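# Move the red plate from the tray onto the table

## Task

Lift the red plate out of the tray and set it down on the table so that no part of it extends beyond the yellow tape outline. All other plates must stay inside the tray, with none resting on or hanging over a tray wall, and the tray itself must be left in its original state. Everything must stay put by itself once the robot lets go, so release the plate and move the tool away at the end.

## Robot and tools

Robot: a single seven-joint arm whose end tool is a suction cup, not a gripper. The cup point is the centre of the cup's rim (29 mm across) when it touches nothing, and the cup faces along the cup point's own +z axis. About 7 cm back from the rim the tool widens, with its body and wrist camera reaching roughly 8 cm sideways, so leave room for that near tray walls.

Frame: every pose is in the scene frame. Its origin lies on the table surface under the arm's base, +z points up, and +y is to the left when facing along +x. The base may be slightly tilted. Distances are in metres, orientations are quaternions written w first (qw, qx, qy, qz). The reported cup point position can be a little off, more so far from the base.

The 8-number row: x, y, z, qw, qx, qy, qz, suction. The first seven are an absolute target pose for the cup point (end_effector_position and end_effector_quat_wxyz) in the scene frame. The eighth is the vacuum level from -1 to 1: 1 is full vacuum (about 55 kPa below ambient), smaller positive values ask for that fraction, and 0.05 or less switches suction off. The setting persists until changed. Repeat the wanted quaternion in every row; do not copy it back from the last result, which may have drifted.

execute_actions(actions): a list of actions, run in order. Each action is a list of 1 to 15 rows; each row lasts one control step of 1/30 s and if fewer than 15 are given the last row is held for the remaining steps. An empty list just returns the current state and images. A target more than 0.6 m from the cup point's current position along any of the cup point's axes is refused; if the first action fails that check, or any action is malformed, nothing runs.

move(target, speed, blocking): target is one 8-number row, an absolute pose the cup point travels to in a straight line. speed is the path's top speed in m/s, 0.002 to 0.5 (default 0.25); turning is capped at twice that in rad/s. A path lasts 0.5 to 10 s and is cut short after 10 s. The suction value is applied at the start. The path ignores obstacles, and the real cup point can lag, wander or overshoot the speed, especially with the arm near full extension. Faster approaches hit harder, and aiming further beyond a contact presses harder. With blocking=false the call returns after 0.5 s while the arm keeps going; until a result shows the move ended, further moves and execute_actions are refused, so use wait or stop. The extra "move:" line reports how it ended (done, off_target, moving, held, fault) and the distance to target; limits=paced means the commanded pose was clipped, limits=held means a check blocked some steps, after which the arm may briefly move much faster.

wait(seconds): 0 to 10 s, the arm keeps its last command; returns early if a running move finishes. stop(): brakes a running move; it needs stopping distance, and suction continues. zoom_image(camera, region): closer look at cam_head_left (896x504), cam_head_right (896x504) or cam_wrist (504x504); region is [x0, y0, x1, y1] in pixels from the top-left, at most 504x504. finished_scene(scene): pass the current scene number; it ends the scene permanently and reports success.

Motion details: each control step the command is clipped to within 70 mm and 16 degrees of the measured pose, so large jumps take several actions, and after an action the arm only continues to the last clipped pose. Damped inverse kinematics favours position over orientation. A "pose unreachable" line means the clearance check (which treats the base mount as arm) altered or blocked the command. "Hand target" is the pose currently being driven toward. Joint ranges and load limits are listed in the original setup; contact torque reaching a limit (wrist joints 17.6 N m, elbow and rolls 26.4, waist and shoulder 44) triggers a torque fault: the joint backs off, the arm holds for 10 s and the rest of the call is skipped.

Suction: switch vacuum on and bring the rim down onto a smooth flat part of the plate so it seals all round, away from edges, holes or seams. suction_measured shows the vacuum reached; near 0 means no seal; on a sealed surface it settles up to 0.15 under the command and may sag 0.04 before the pump restarts. part_present turns 1 at 0.50 and back to 0 below 0.45. Under vacuum the cup shortens, so the held plate sits up to ~10 mm nearer the tool. Vacuum can lift a plate even without tool motion. To release, set the plate down on the table first, then turn suction off and lift at least 15 mm. If the cup seals onto the table it pins the tool; cut suction to free it.

Avoid: pressing hard or descending fast into plates or the tray, dragging or bumping the tray or other plates, dropping the red plate, and anything leaving the table, which fails the task. Loose objects may occasionally be nudged by outside forces, so check before finishing. Holding loads heats motors: a MOTOR HOT line appears from 65 °C and at 80 °C the brakes engage (OVER-TEMPERATURE FAULT), so do not hover holding the plate. The arm keeps its last command while you think; prefer efficient, smooth motions.

Each tool is called after "Request:" by a JSON object that holds its "op" and its "data".

## Session

I'll start by looking at the scene.

Request:
{"op": "execute_actions", "data": {"actions": []}}

Scene clock: 0.00 s.
end_effector_position=(+0.3977, -0.0114, +0.3772) suction_measured=0.00 part_present=0 end_effector_quat_wxyz=(+0.002, +0.017, +1.000, +0.000) end_effector_velocity=(-0.000, -0.000, -0.000) end_effector_angular_velocity=(+0.000, +0.000, +0.001)
Joint positions: [-0.003 -0.25   0.001  0.919  0.002  1.171  2.358]
Joint velocities: [-0.    -0.    -0.    -0.     0.     0.    -0.001]
Hand target: +0.398, -0.011, +0.377; +0.002, +0.017, +1.000, +0.000

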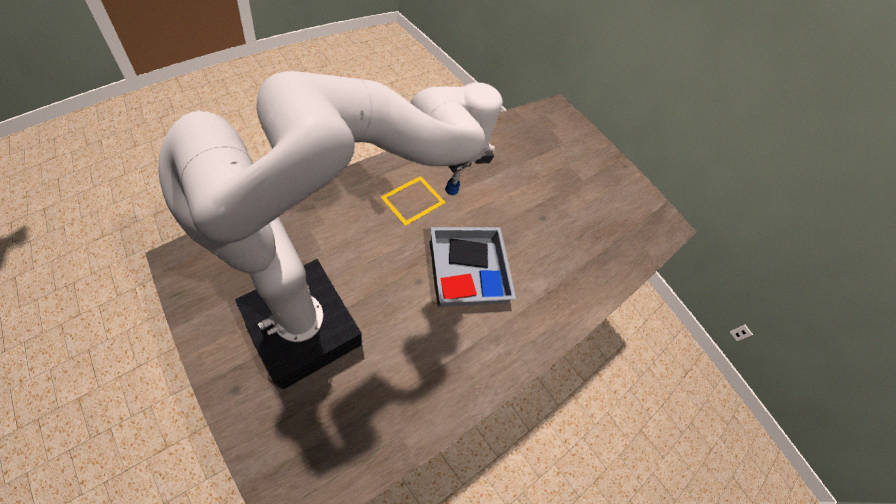

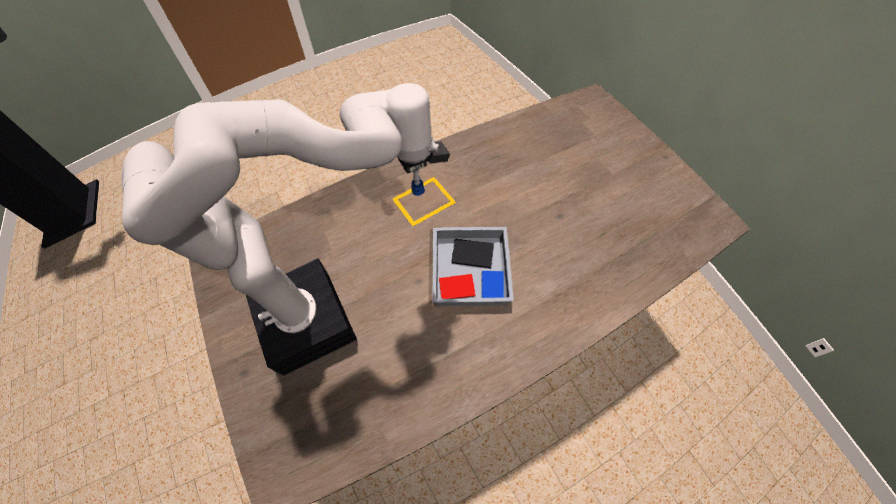

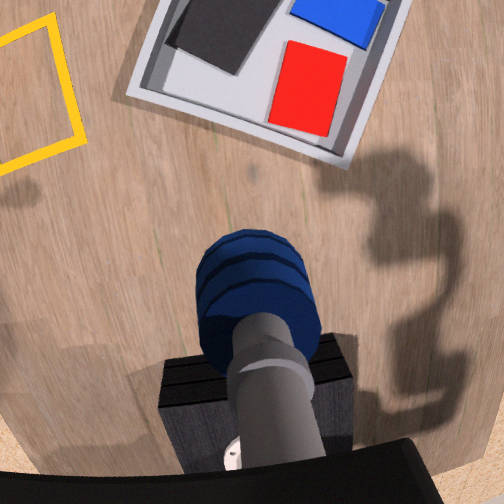

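Request:
{"op": "zoom_image", "data": {"camera": "cam_head_left", "region": [340, 140, 560, 330]}}

Request:
{"op": "zoom_image", "data": {"camera": "cam_head_right", "region": [340, 140, 560, 330]}}

Request:
{"op": "zoom_image", "data": {"camera": "cam_wrist", "region": [0, 0, 504, 250]}}

Region (340, 140, 560, 330) of cam_head_left's 896x504 image, scaled by 2.291, with more detail than that image has; it fills the top 435 rows of this view, and the rest is white.

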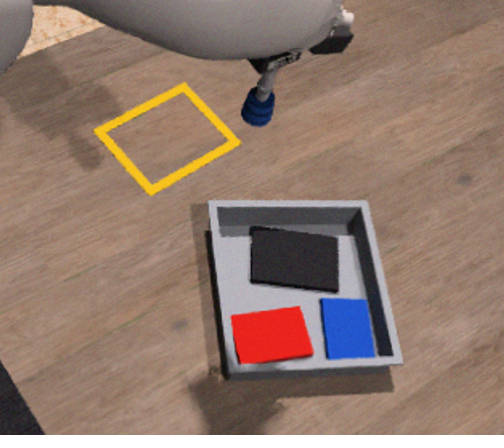

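Region (340, 140, 560, 330) of cam_head_right's 896x504 image, scaled by 2.291, with more detail than that image has; it fills the top 435 rows of this view, and the rest is white.

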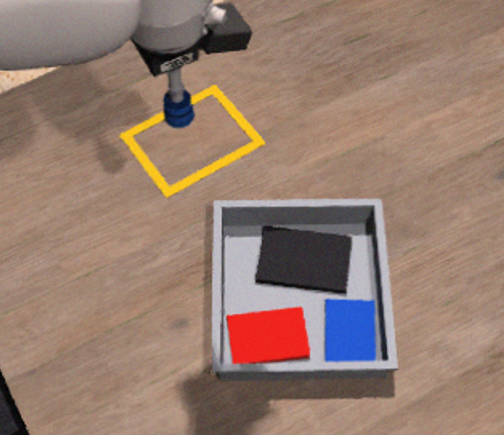

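Region (0, 0, 504, 250) of cam_wrist's 504x504 image, scaled by 1.000; it fills the top 250 rows of this view, and the rest is white.

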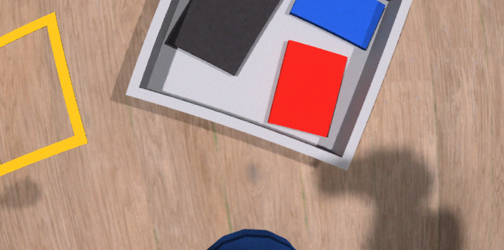

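Request:
{"op": "move", "data": {"target": [0.42, -0.065, 0.20, 0.0, 0.139, 0.990, 0.0, 0.0], "speed": 0.25}}

Scene clock: 2.80 s.
end_effector_position=(+0.4202, -0.0651, +0.2007) suction_measured=0.00 part_present=0 end_effector_quat_wxyz=(+0.001, +0.139, +0.990, -0.000) end_effector_velocity=(-0.003, +0.000, -0.004) end_effector_angular_velocity=(+0.001, +0.010, -0.001)
Joint positions: [-0.07   0.108 -0.056  0.749  0.011  0.646  2.473]
Joint velocities: [ 0.     0.006 -0.001 -0.005  0.    -0.001 -0.   ]
Hand target: +0.420, -0.065, +0.200; +0.000, +0.140, +0.990, -0.000
Off the commanded pose: 0.001 m, 0 deg.
move: done

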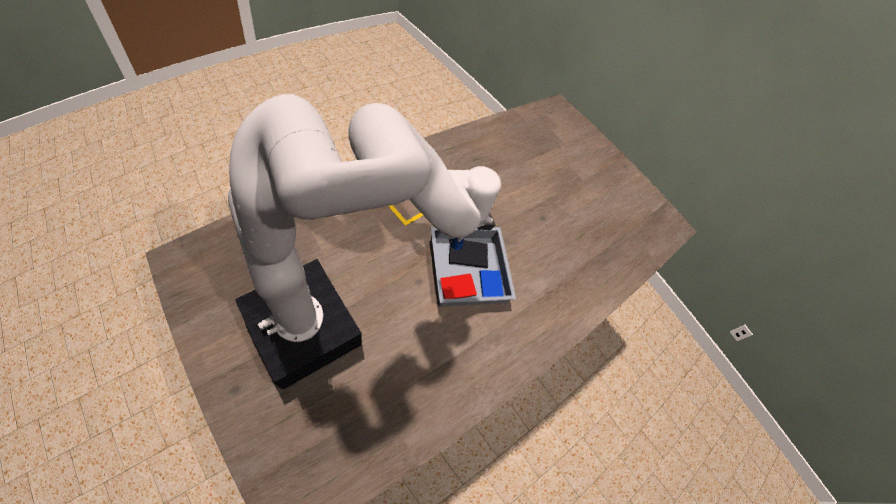

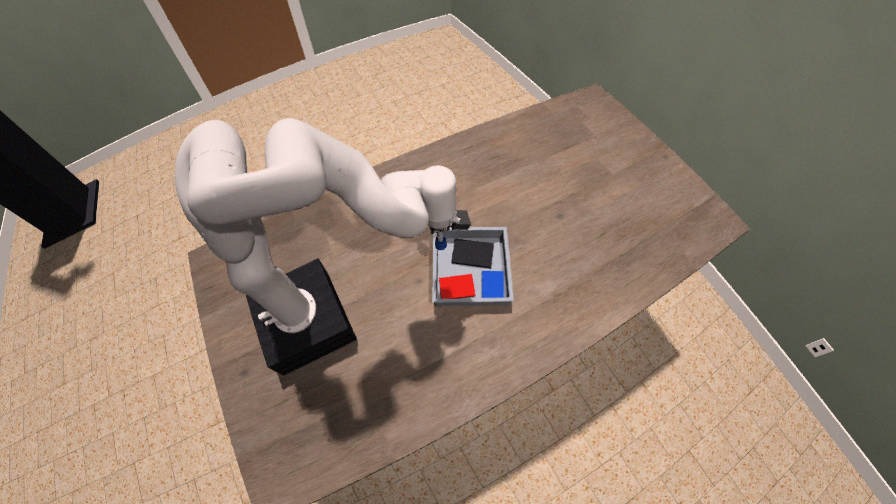

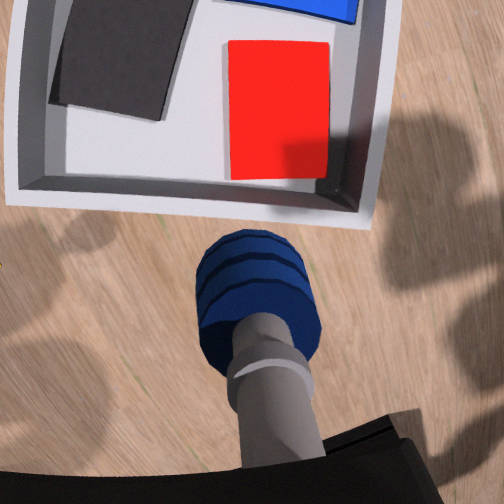

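Request:
{"op": "zoom_image", "data": {"camera": "cam_wrist", "region": [180, 20, 400, 240]}}

Request:
{"op": "zoom_image", "data": {"camera": "cam_wrist", "region": [170, 210, 350, 390]}}

Region (180, 20, 400, 240) of cam_wrist's 504x504 image, scaled by 2.291, with more detail than that image has.

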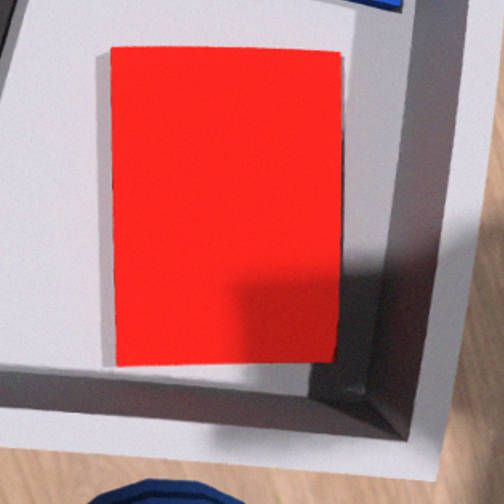

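Region (170, 210, 350, 390) of cam_wrist's 504x504 image, scaled by 2.800, with more detail than that image has.

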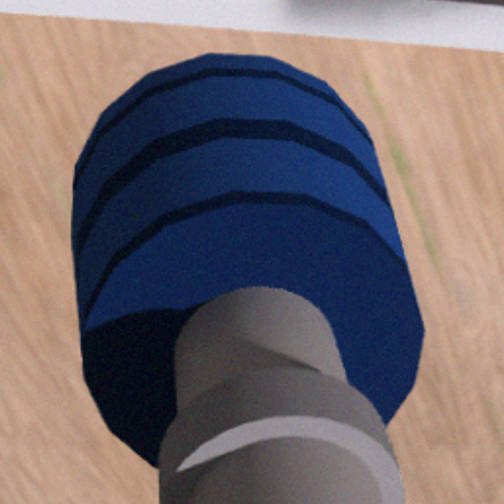

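Request:
{"op": "zoom_image", "data": {"camera": "cam_wrist", "region": [0, 60, 180, 240]}}

Region (0, 60, 180, 240) of cam_wrist's 504x504 image, scaled by 2.800, with more detail than that image has.

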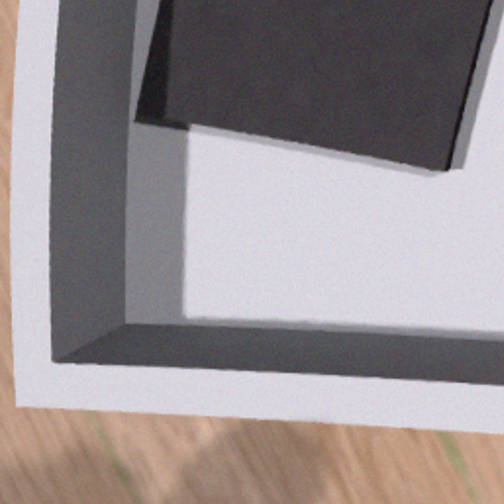

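Request:
{"op": "move", "data": {"target": [0.445, -0.111, 0.09, 0.0, 0.139, 0.990, 0.0, 0.0], "speed": 0.2}}

Scene clock: 7.10 s.
end_effector_position=(+0.4452, -0.1110, +0.0906) suction_measured=0.00 part_present=0 end_effector_quat_wxyz=(+0.001, +0.139, +0.990, -0.000) end_effector_velocity=(-0.003, -0.000, -0.003) end_effector_angular_velocity=(+0.001, +0.008, -0.001)
Joint positions: [-0.145  0.484 -0.063  0.871  0.077  0.394  2.334]
Joint velocities: [-0.001  0.006 -0.001 -0.002  0.     0.    -0.   ]
Hand target: +0.445, -0.111, +0.090; +0.000, +0.139, +0.990, +0.000
Off the commanded pose: 0.001 m, 0 deg.
move: done

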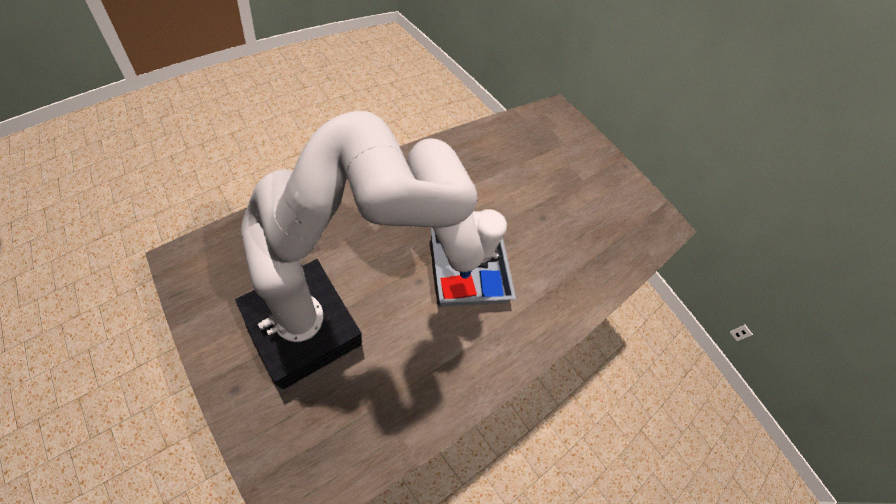

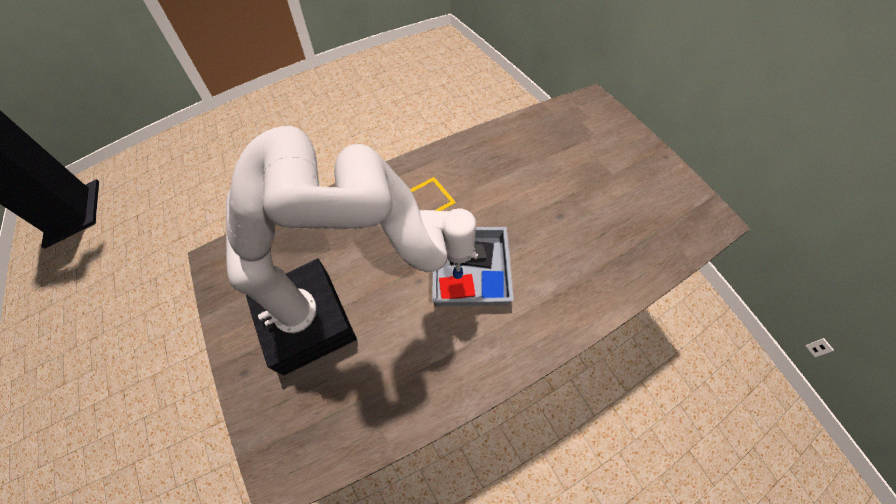

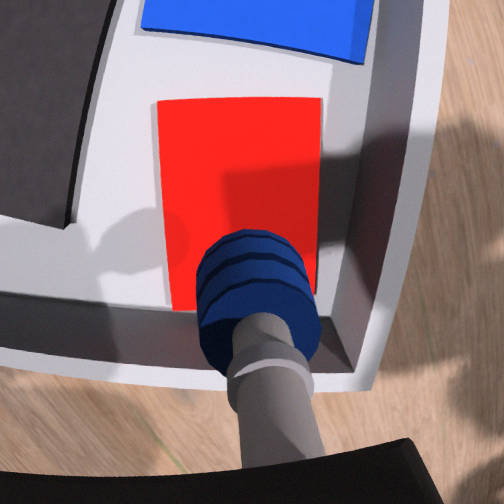

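Request:
{"op": "move", "data": {"target": [0.4412, -0.1099, 0.035, 0.0, 0.139, 0.990, 0.0, 0.0], "speed": 0.12}}

Scene clock: 8.27 s.
end_effector_position=(+0.4416, -0.1100, +0.0355) suction_measured=0.00 part_present=0 end_effector_quat_wxyz=(+0.001, +0.139, +0.990, -0.000) end_effector_velocity=(-0.002, +0.000, -0.002) end_effector_angular_velocity=(+0.001, +0.006, +0.000)
Joint positions: [-0.161  0.642 -0.042  0.9    0.096  0.266  2.319]
Joint velocities: [-0.001  0.004  0.    -0.002  0.    -0.    -0.001]
Hand target: +0.441, -0.110, +0.035; -0.000, +0.139, +0.990, -0.000
Off the commanded pose: 0.001 m, 0 deg.
move: done

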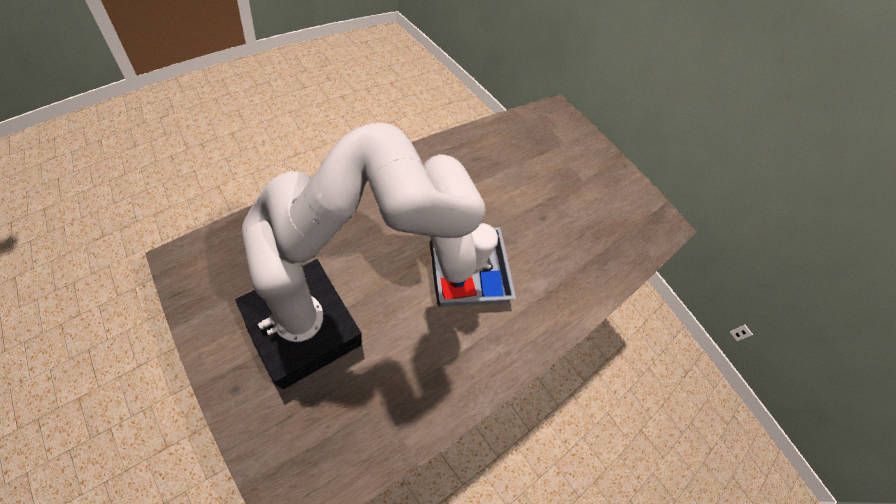

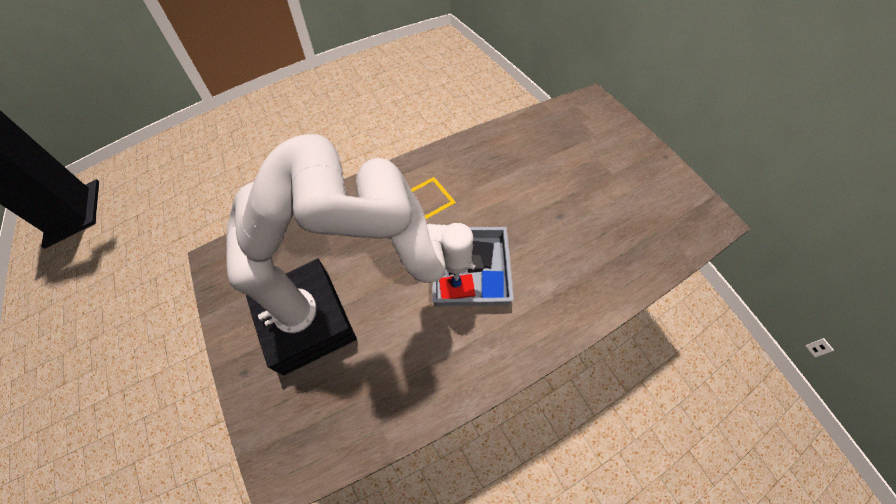

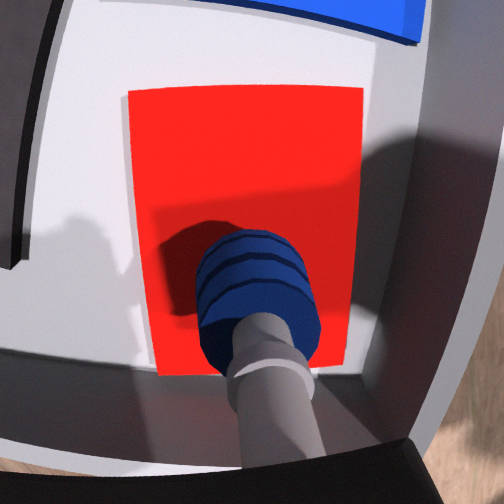

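Request:
{"op": "move", "data": {"target": [0.4414, -0.1100, 0.012, 0.0, 0.139, 0.990, 0.0, 1.0], "speed": 0.03}}

Scene clock: 9.80 s.
end_effector_position=(+0.4414, -0.1100, +0.0121) suction_measured=0.34 part_present=0 end_effector_quat_wxyz=(+0.000, +0.139, +0.990, -0.000) end_effector_velocity=(+0.003, -0.001, +0.002) end_effector_angular_velocity=(-0.002, -0.007, +0.001)
Joint positions: [-0.168  0.714 -0.033  0.928  0.101  0.221  2.315]
Joint velocities: [ 0.    -0.002 -0.     0.003  0.    -0.002 -0.001]
Hand target: +0.441, -0.110, +0.012; -0.000, +0.139, +0.990, -0.000
Off the commanded pose: 0.000 m, 0 deg.
move: done

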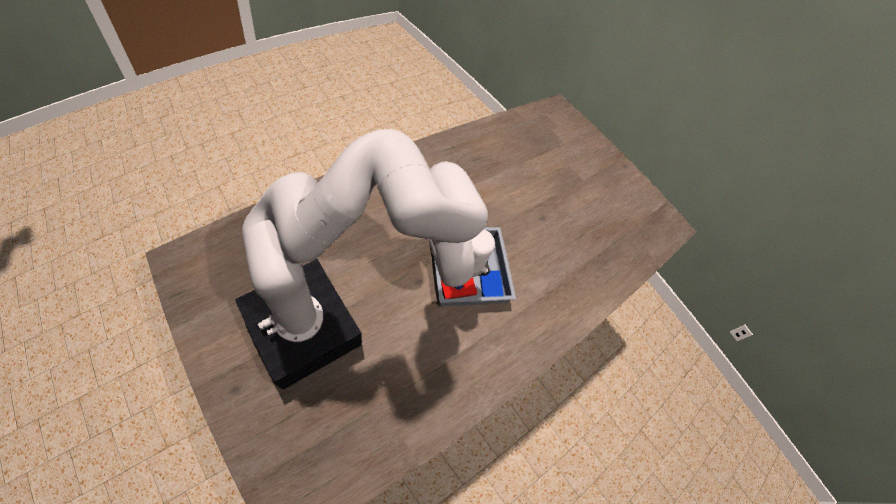

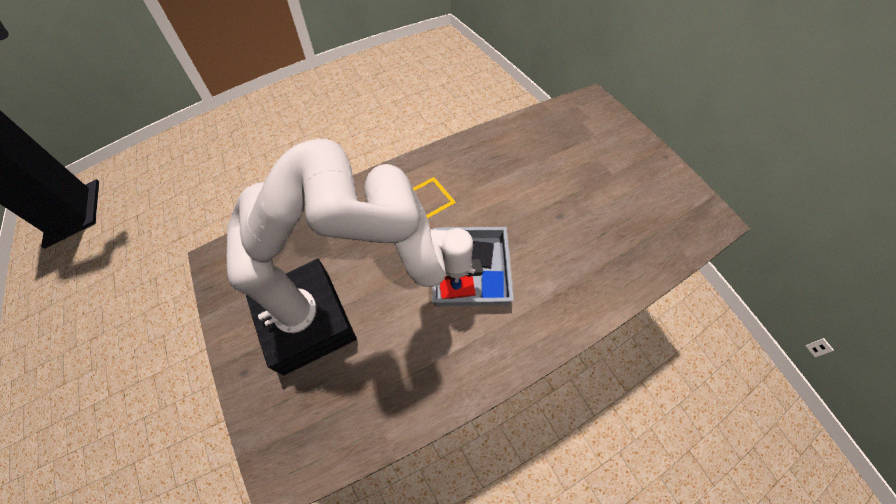

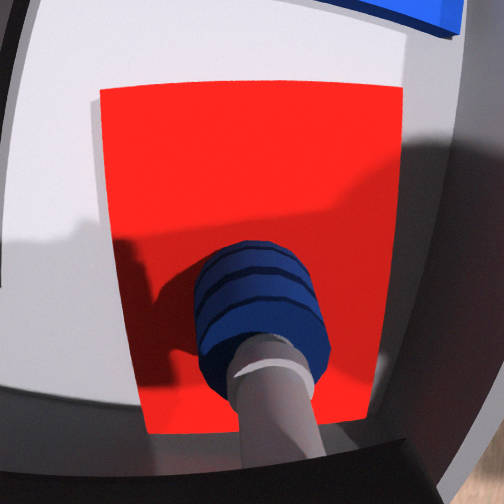

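Request:
{"op": "execute_actions", "data": {"actions": []}}

Scene clock: 9.83 s.
end_effector_position=(+0.4415, -0.1100, +0.0121) suction_measured=0.38 part_present=0 end_effector_quat_wxyz=(+0.000, +0.139, +0.990, -0.000) end_effector_velocity=(+0.001, +0.000, +0.001) end_effector_angular_velocity=(-0.001, -0.003, +0.001)
Joint positions: [-0.168  0.714 -0.033  0.928  0.101  0.221  2.315]
Joint velocities: [ 0.001 -0.001  0.     0.001  0.    -0.001 -0.   ]
Hand target: +0.441, -0.110, +0.012; -0.000, +0.139, +0.990, -0.000
Off the commanded pose: 0.000 m, 0 deg.

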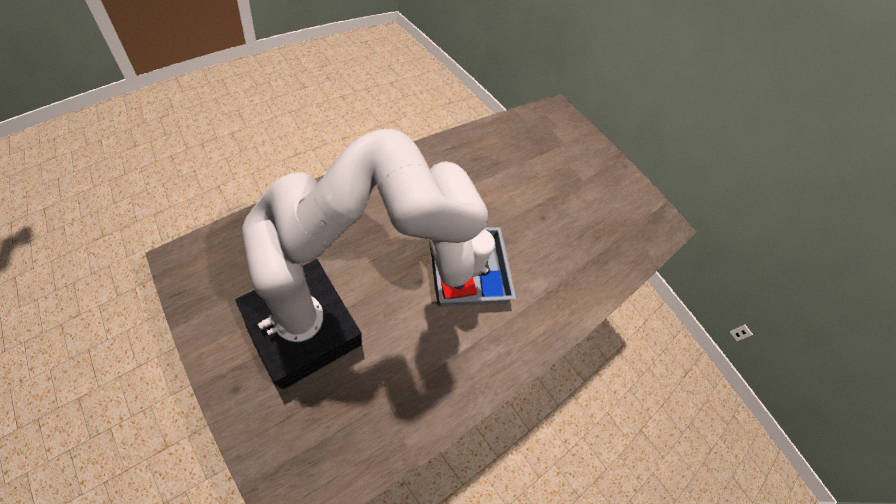

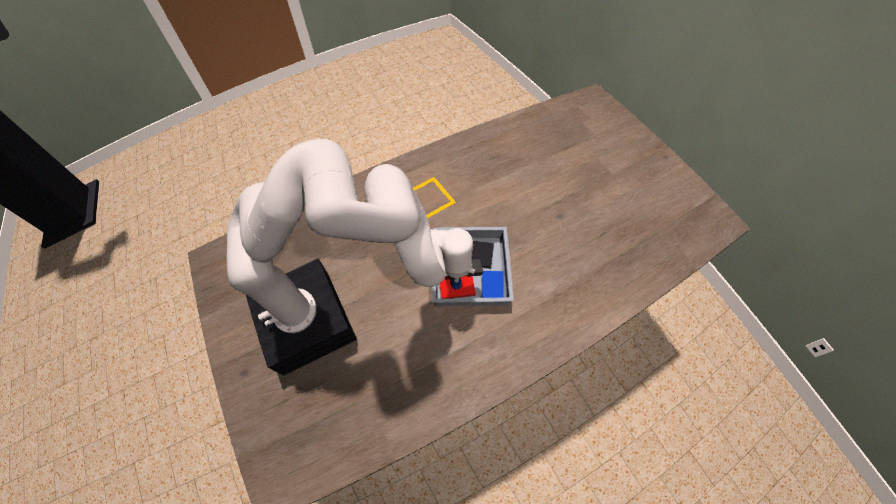

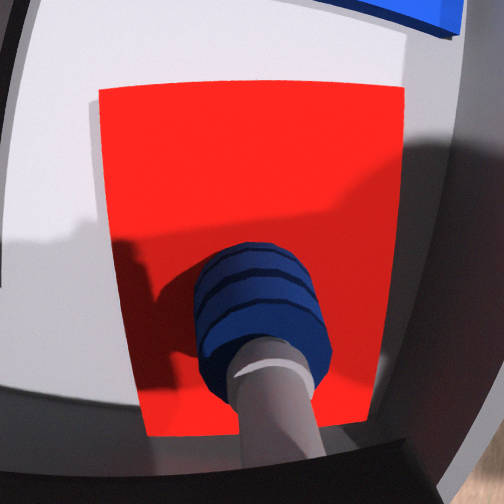

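Request:
{"op": "execute_actions", "data": {"actions": []}}

Scene clock: 10.50 s.
end_effector_position=(+0.4414, -0.1100, +0.0120) suction_measured=0.99 part_present=1 end_effector_quat_wxyz=(-0.000, +0.139, +0.990, -0.000) end_effector_velocity=(-0.000, +0.000, -0.000) end_effector_angular_velocity=(-0.000, +0.000, +0.000)
Joint positions: [-0.168  0.714 -0.033  0.928  0.101  0.221  2.315]
Joint velocities: [ 0.001 -0.    -0.    -0.     0.    -0.     0.   ]
Hand target: +0.441, -0.110, +0.012; -0.000, +0.139, +0.990, -0.000
Off the commanded pose: 0.000 m, 0 deg.

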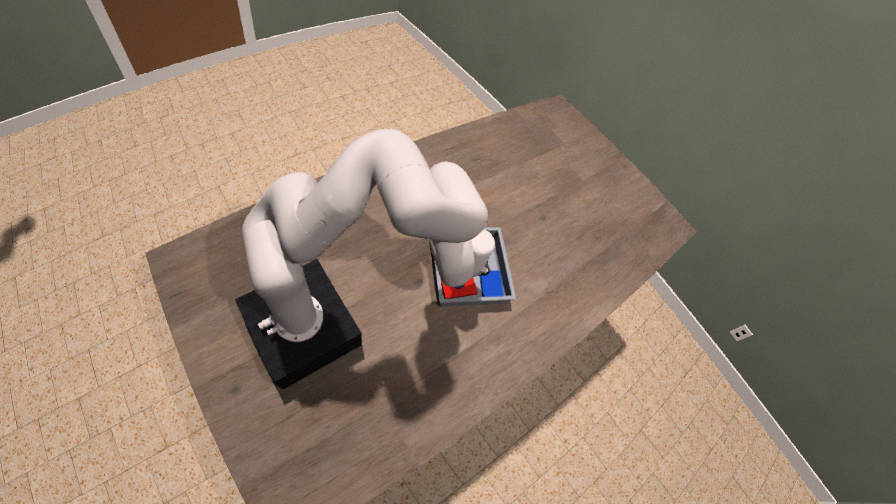

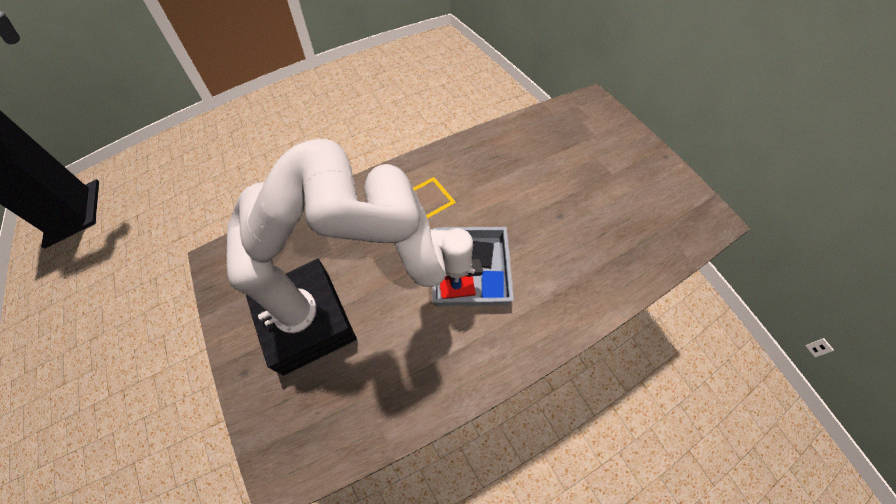

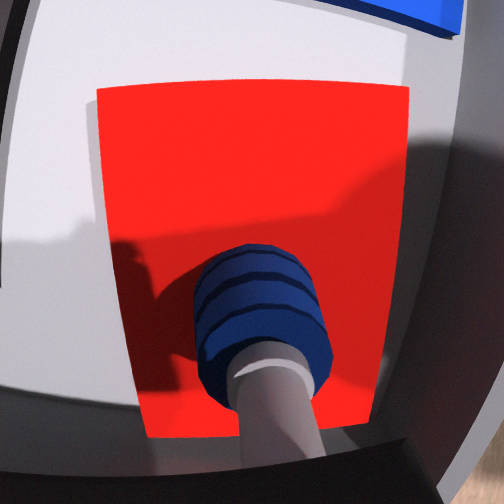

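Request:
{"op": "move", "data": {"target": [0.4414, -0.1100, 0.085, 0.0, 0.139, 0.990, 0.0, 1.0], "speed": 0.1}}

Scene clock: 11.63 s.
end_effector_position=(+0.4411, -0.1099, +0.0845) suction_measured=0.98 part_present=1 end_effector_quat_wxyz=(-0.001, +0.139, +0.990, +0.000) end_effector_velocity=(+0.001, -0.001, +0.001) end_effector_angular_velocity=(-0.001, -0.003, -0.001)
Joint positions: [-0.146  0.494 -0.061  0.86   0.08   0.376  2.332]
Joint velocities: [-0.    -0.002 -0.001  0.002 -0.     0.001  0.   ]
Hand target: +0.441, -0.110, +0.085; +0.000, +0.139, +0.990, +0.000
Off the commanded pose: 0.001 m, 0 deg.
move: done

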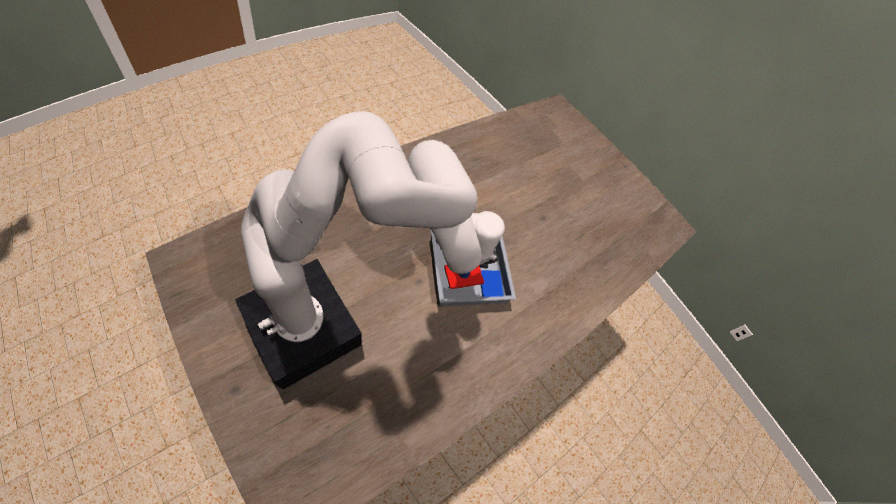

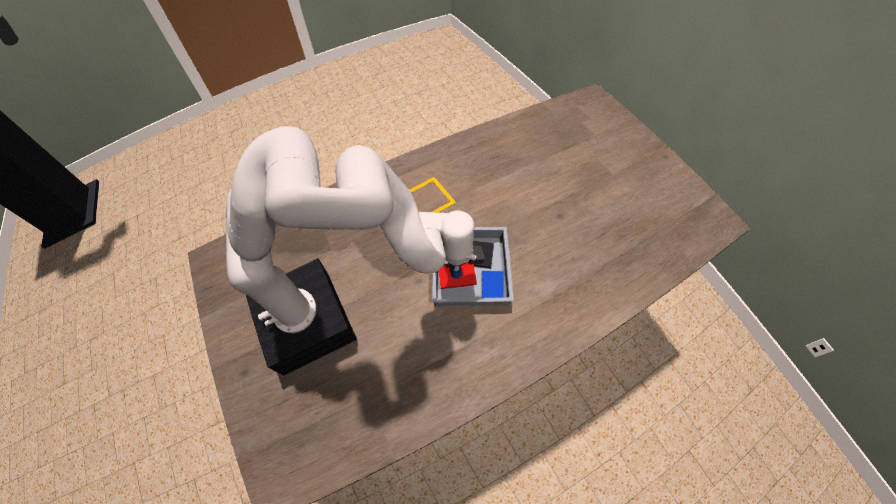

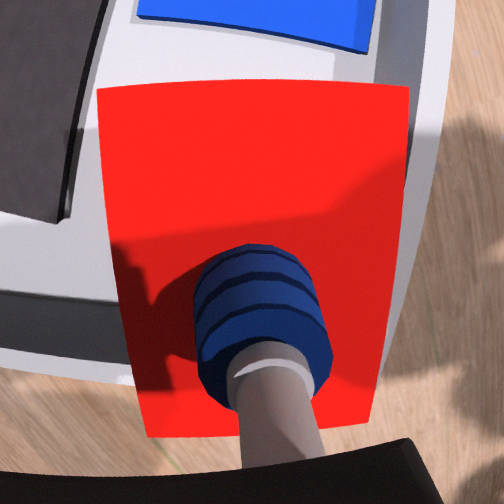

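Request:
{"op": "move", "data": {"target": [0.455, 0.235, 0.06, 0.0, -0.0785, 0.9969, 0.0, 1.0], "speed": 0.3}}

Scene clock: 13.53 s.
end_effector_position=(+0.4560, +0.2337, +0.0601) suction_measured=0.96 part_present=1 end_effector_quat_wxyz=(-0.000, -0.078, +0.997, -0.001) end_effector_velocity=(-0.003, +0.008, +0.000) end_effector_angular_velocity=(+0.005, +0.001, +0.013)
Joint positions: [ 0.437  0.676  0.06   1.106 -0.081  0.439  2.73 ]
Joint velocities: [ 0.007  0.001  0.008  0.004 -0.     0.001  0.001]
Hand target: +0.456, +0.235, +0.060; -0.001, -0.079, +0.997, -0.001
Off the commanded pose: 0.002 m, 0 deg.
move: done

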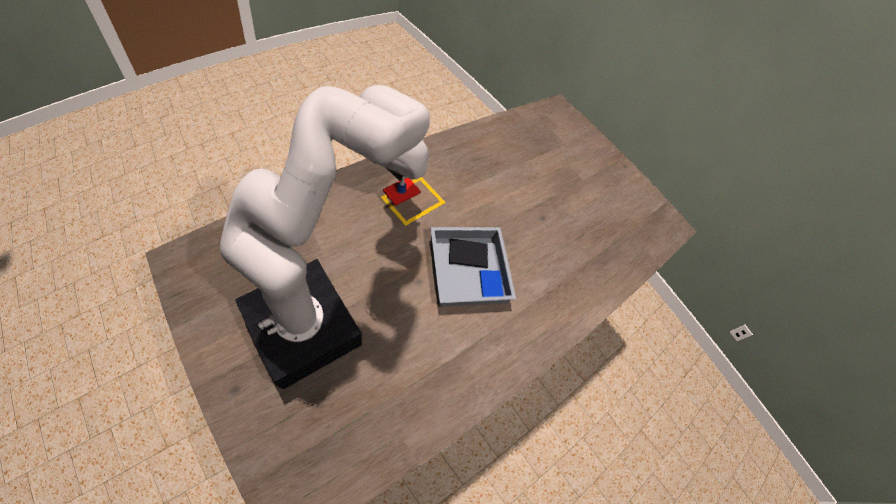

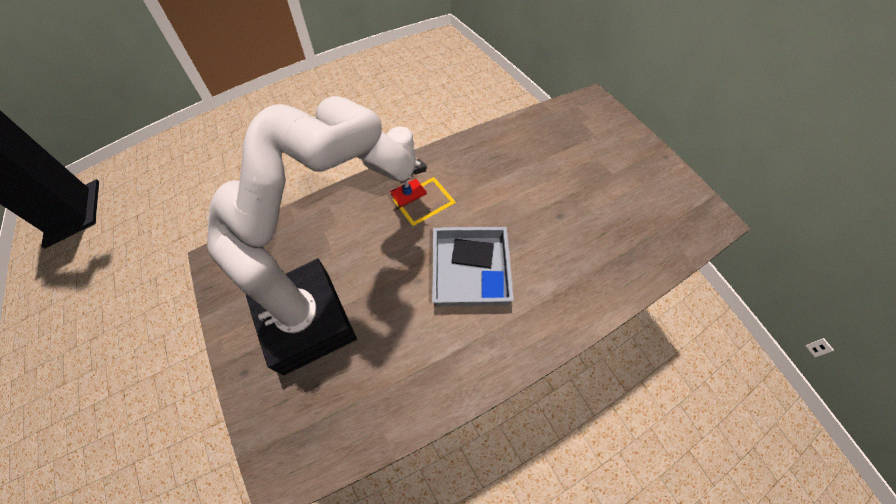

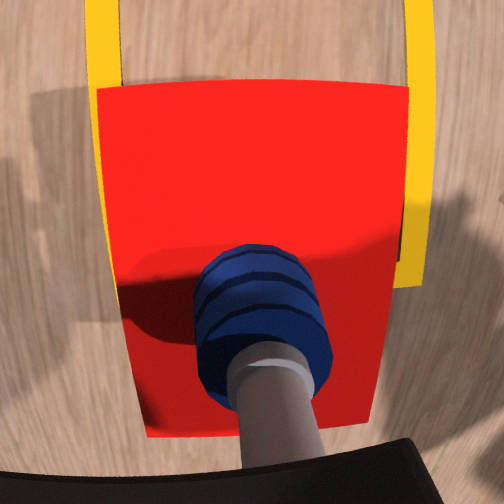

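Request:
{"op": "move", "data": {"target": [0.494, 0.2327, 0.035, 0.0, -0.0915, 0.9958, 0.0, 1.0], "speed": 0.1}}

Scene clock: 14.73 s.
end_effector_position=(+0.4939, +0.2330, +0.0353) suction_measured=0.99 part_present=1 end_effector_quat_wxyz=(+0.000, -0.092, +0.996, +0.000) end_effector_velocity=(+0.001, -0.001, -0.000) end_effector_angular_velocity=(-0.000, -0.000, +0.000)
Joint positions: [ 0.407  0.811  0.06   1.274 -0.087  0.469  2.67 ]
Joint velocities: [-0.002  0.001 -0.     0.003 -0.     0.001 -0.002]
Hand target: +0.494, +0.233, +0.035; -0.000, -0.091, +0.996, +0.000
Off the commanded pose: 0.000 m, 0 deg.
move: done

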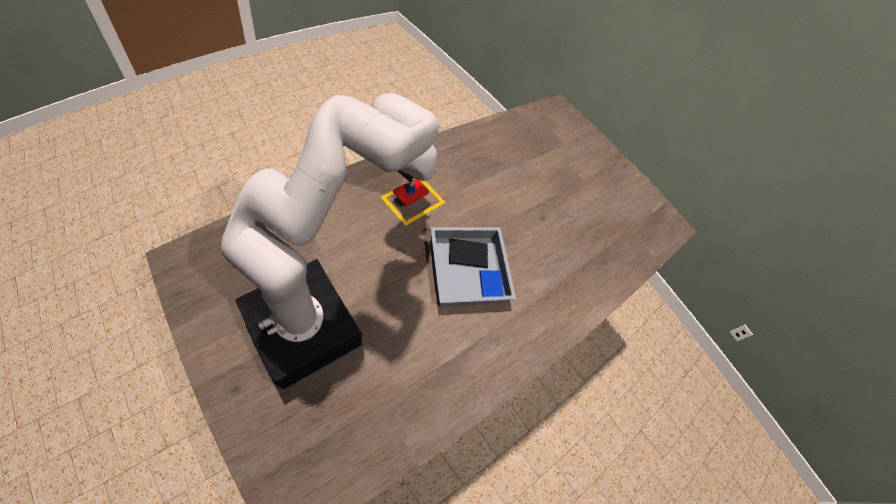

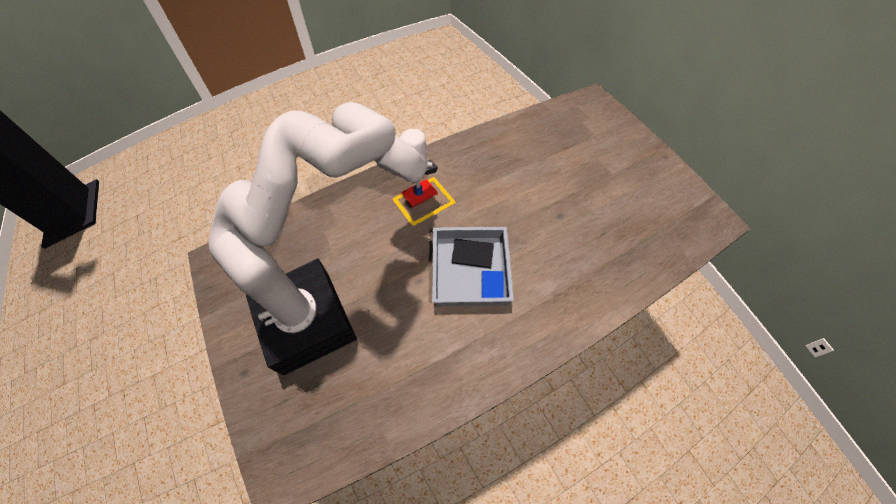

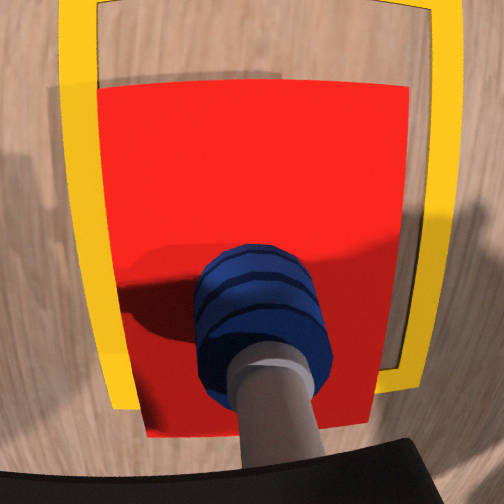

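Request:
{"op": "move", "data": {"target": [0.4965, 0.2273, 0.010, 0.0, -0.0915, 0.9958, 0.0, 1.0], "speed": 0.05}}

Scene clock: 16.77 s.
end_effector_position=(+0.4967, +0.2275, +0.0103) suction_measured=0.98 part_present=1 end_effector_quat_wxyz=(+0.000, -0.092, +0.996, +0.000) end_effector_velocity=(+0.002, +0.000, +0.001) end_effector_angular_velocity=(+0.002, -0.003, -0.001)
Joint positions: [ 0.401  0.878  0.054  1.303 -0.09   0.432  2.662]
Joint velocities: [-0.001 -0.001  0.     0.002 -0.    -0.001  0.   ]
Hand target: +0.496, +0.227, +0.010; +0.000, -0.091, +0.996, -0.000
Off the commanded pose: 0.000 m, 0 deg.
move: done

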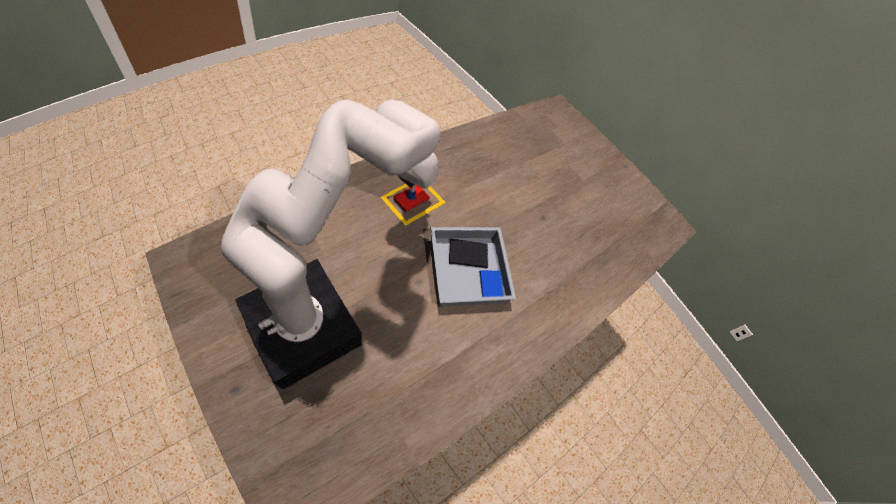

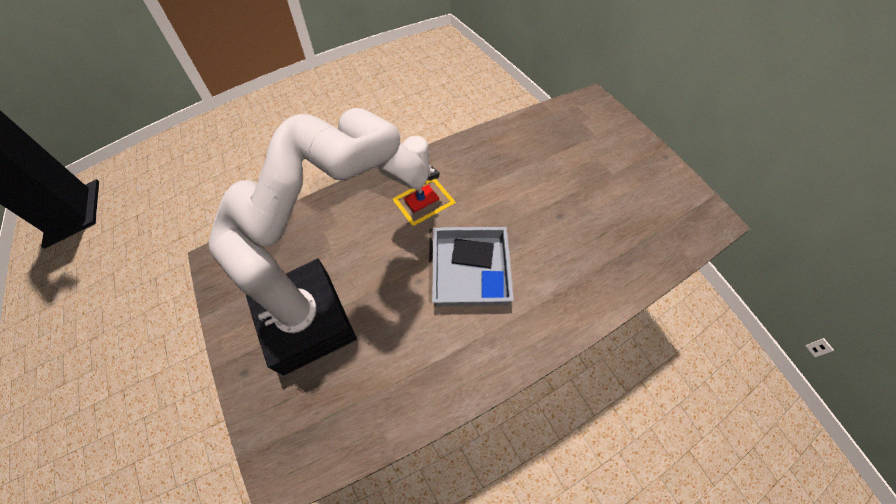

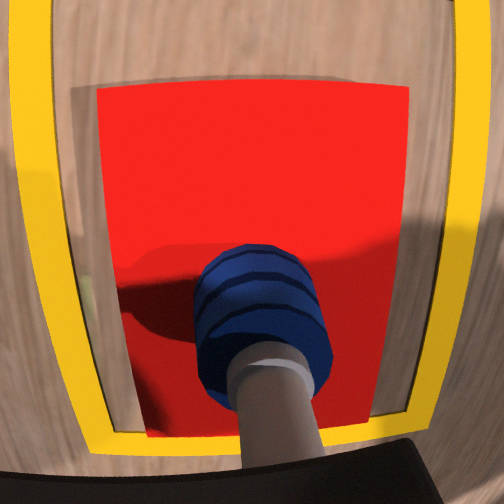

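Request:
{"op": "move", "data": {"target": [0.4988, 0.2263, 0.000, 0.0, -0.0915, 0.9958, 0.0, 1.0], "speed": 0.02}}

Scene clock: 18.13 s.
end_effector_position=(+0.4994, +0.2266, +0.0008) suction_measured=0.99 part_present=1 end_effector_quat_wxyz=(+0.001, -0.092, +0.996, +0.000) end_effector_velocity=(-0.000, +0.000, -0.001) end_effector_angular_velocity=(-0.000, +0.001, +0.001)
Joint positions: [ 0.399  0.907  0.052  1.324 -0.091  0.422  2.659]
Joint velocities: [ 0.     0.001  0.     0.    -0.    -0.    -0.   ]
Hand target: +0.499, +0.226, +0.000; +0.000, -0.091, +0.996, +0.000
Off the commanded pose: 0.001 m, 0 deg.
move: done

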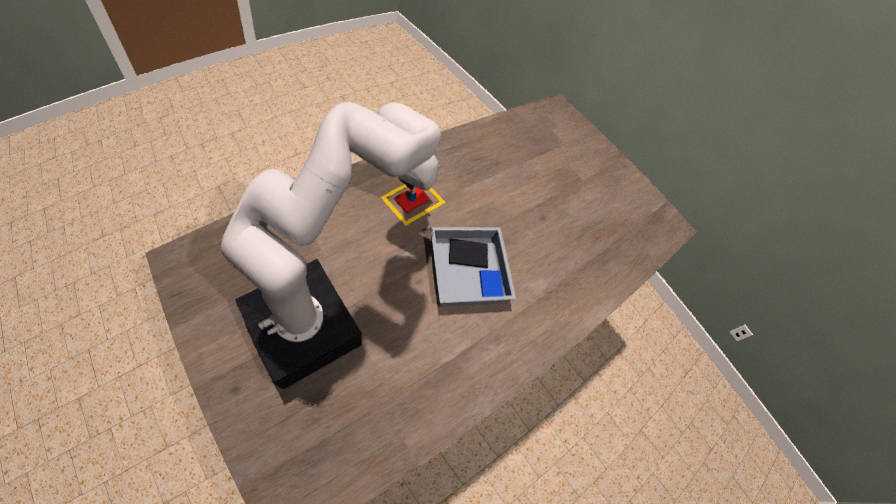

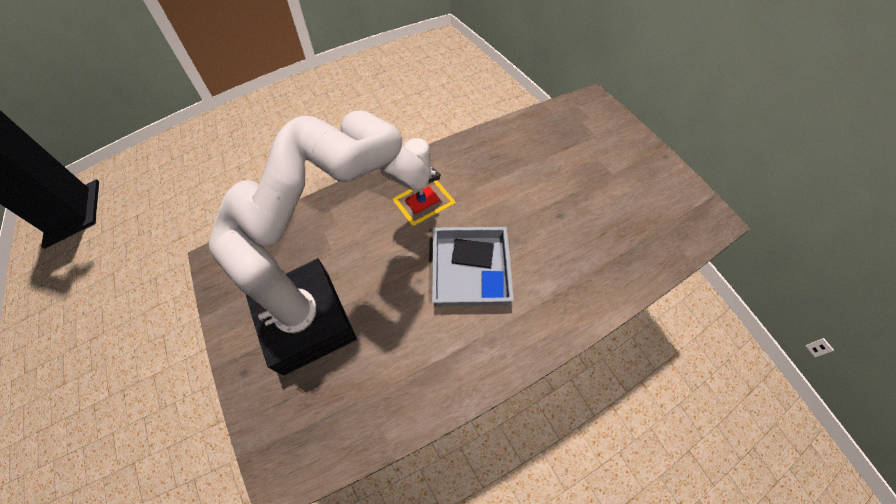

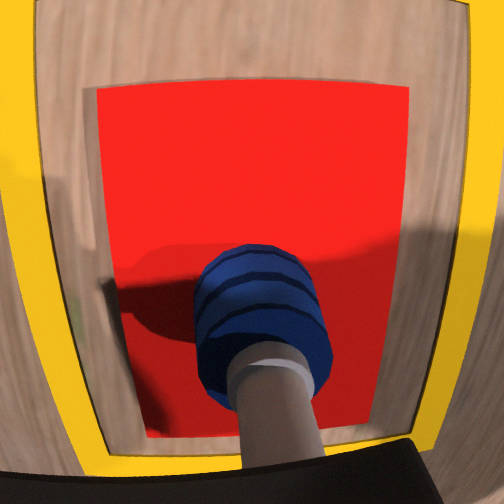

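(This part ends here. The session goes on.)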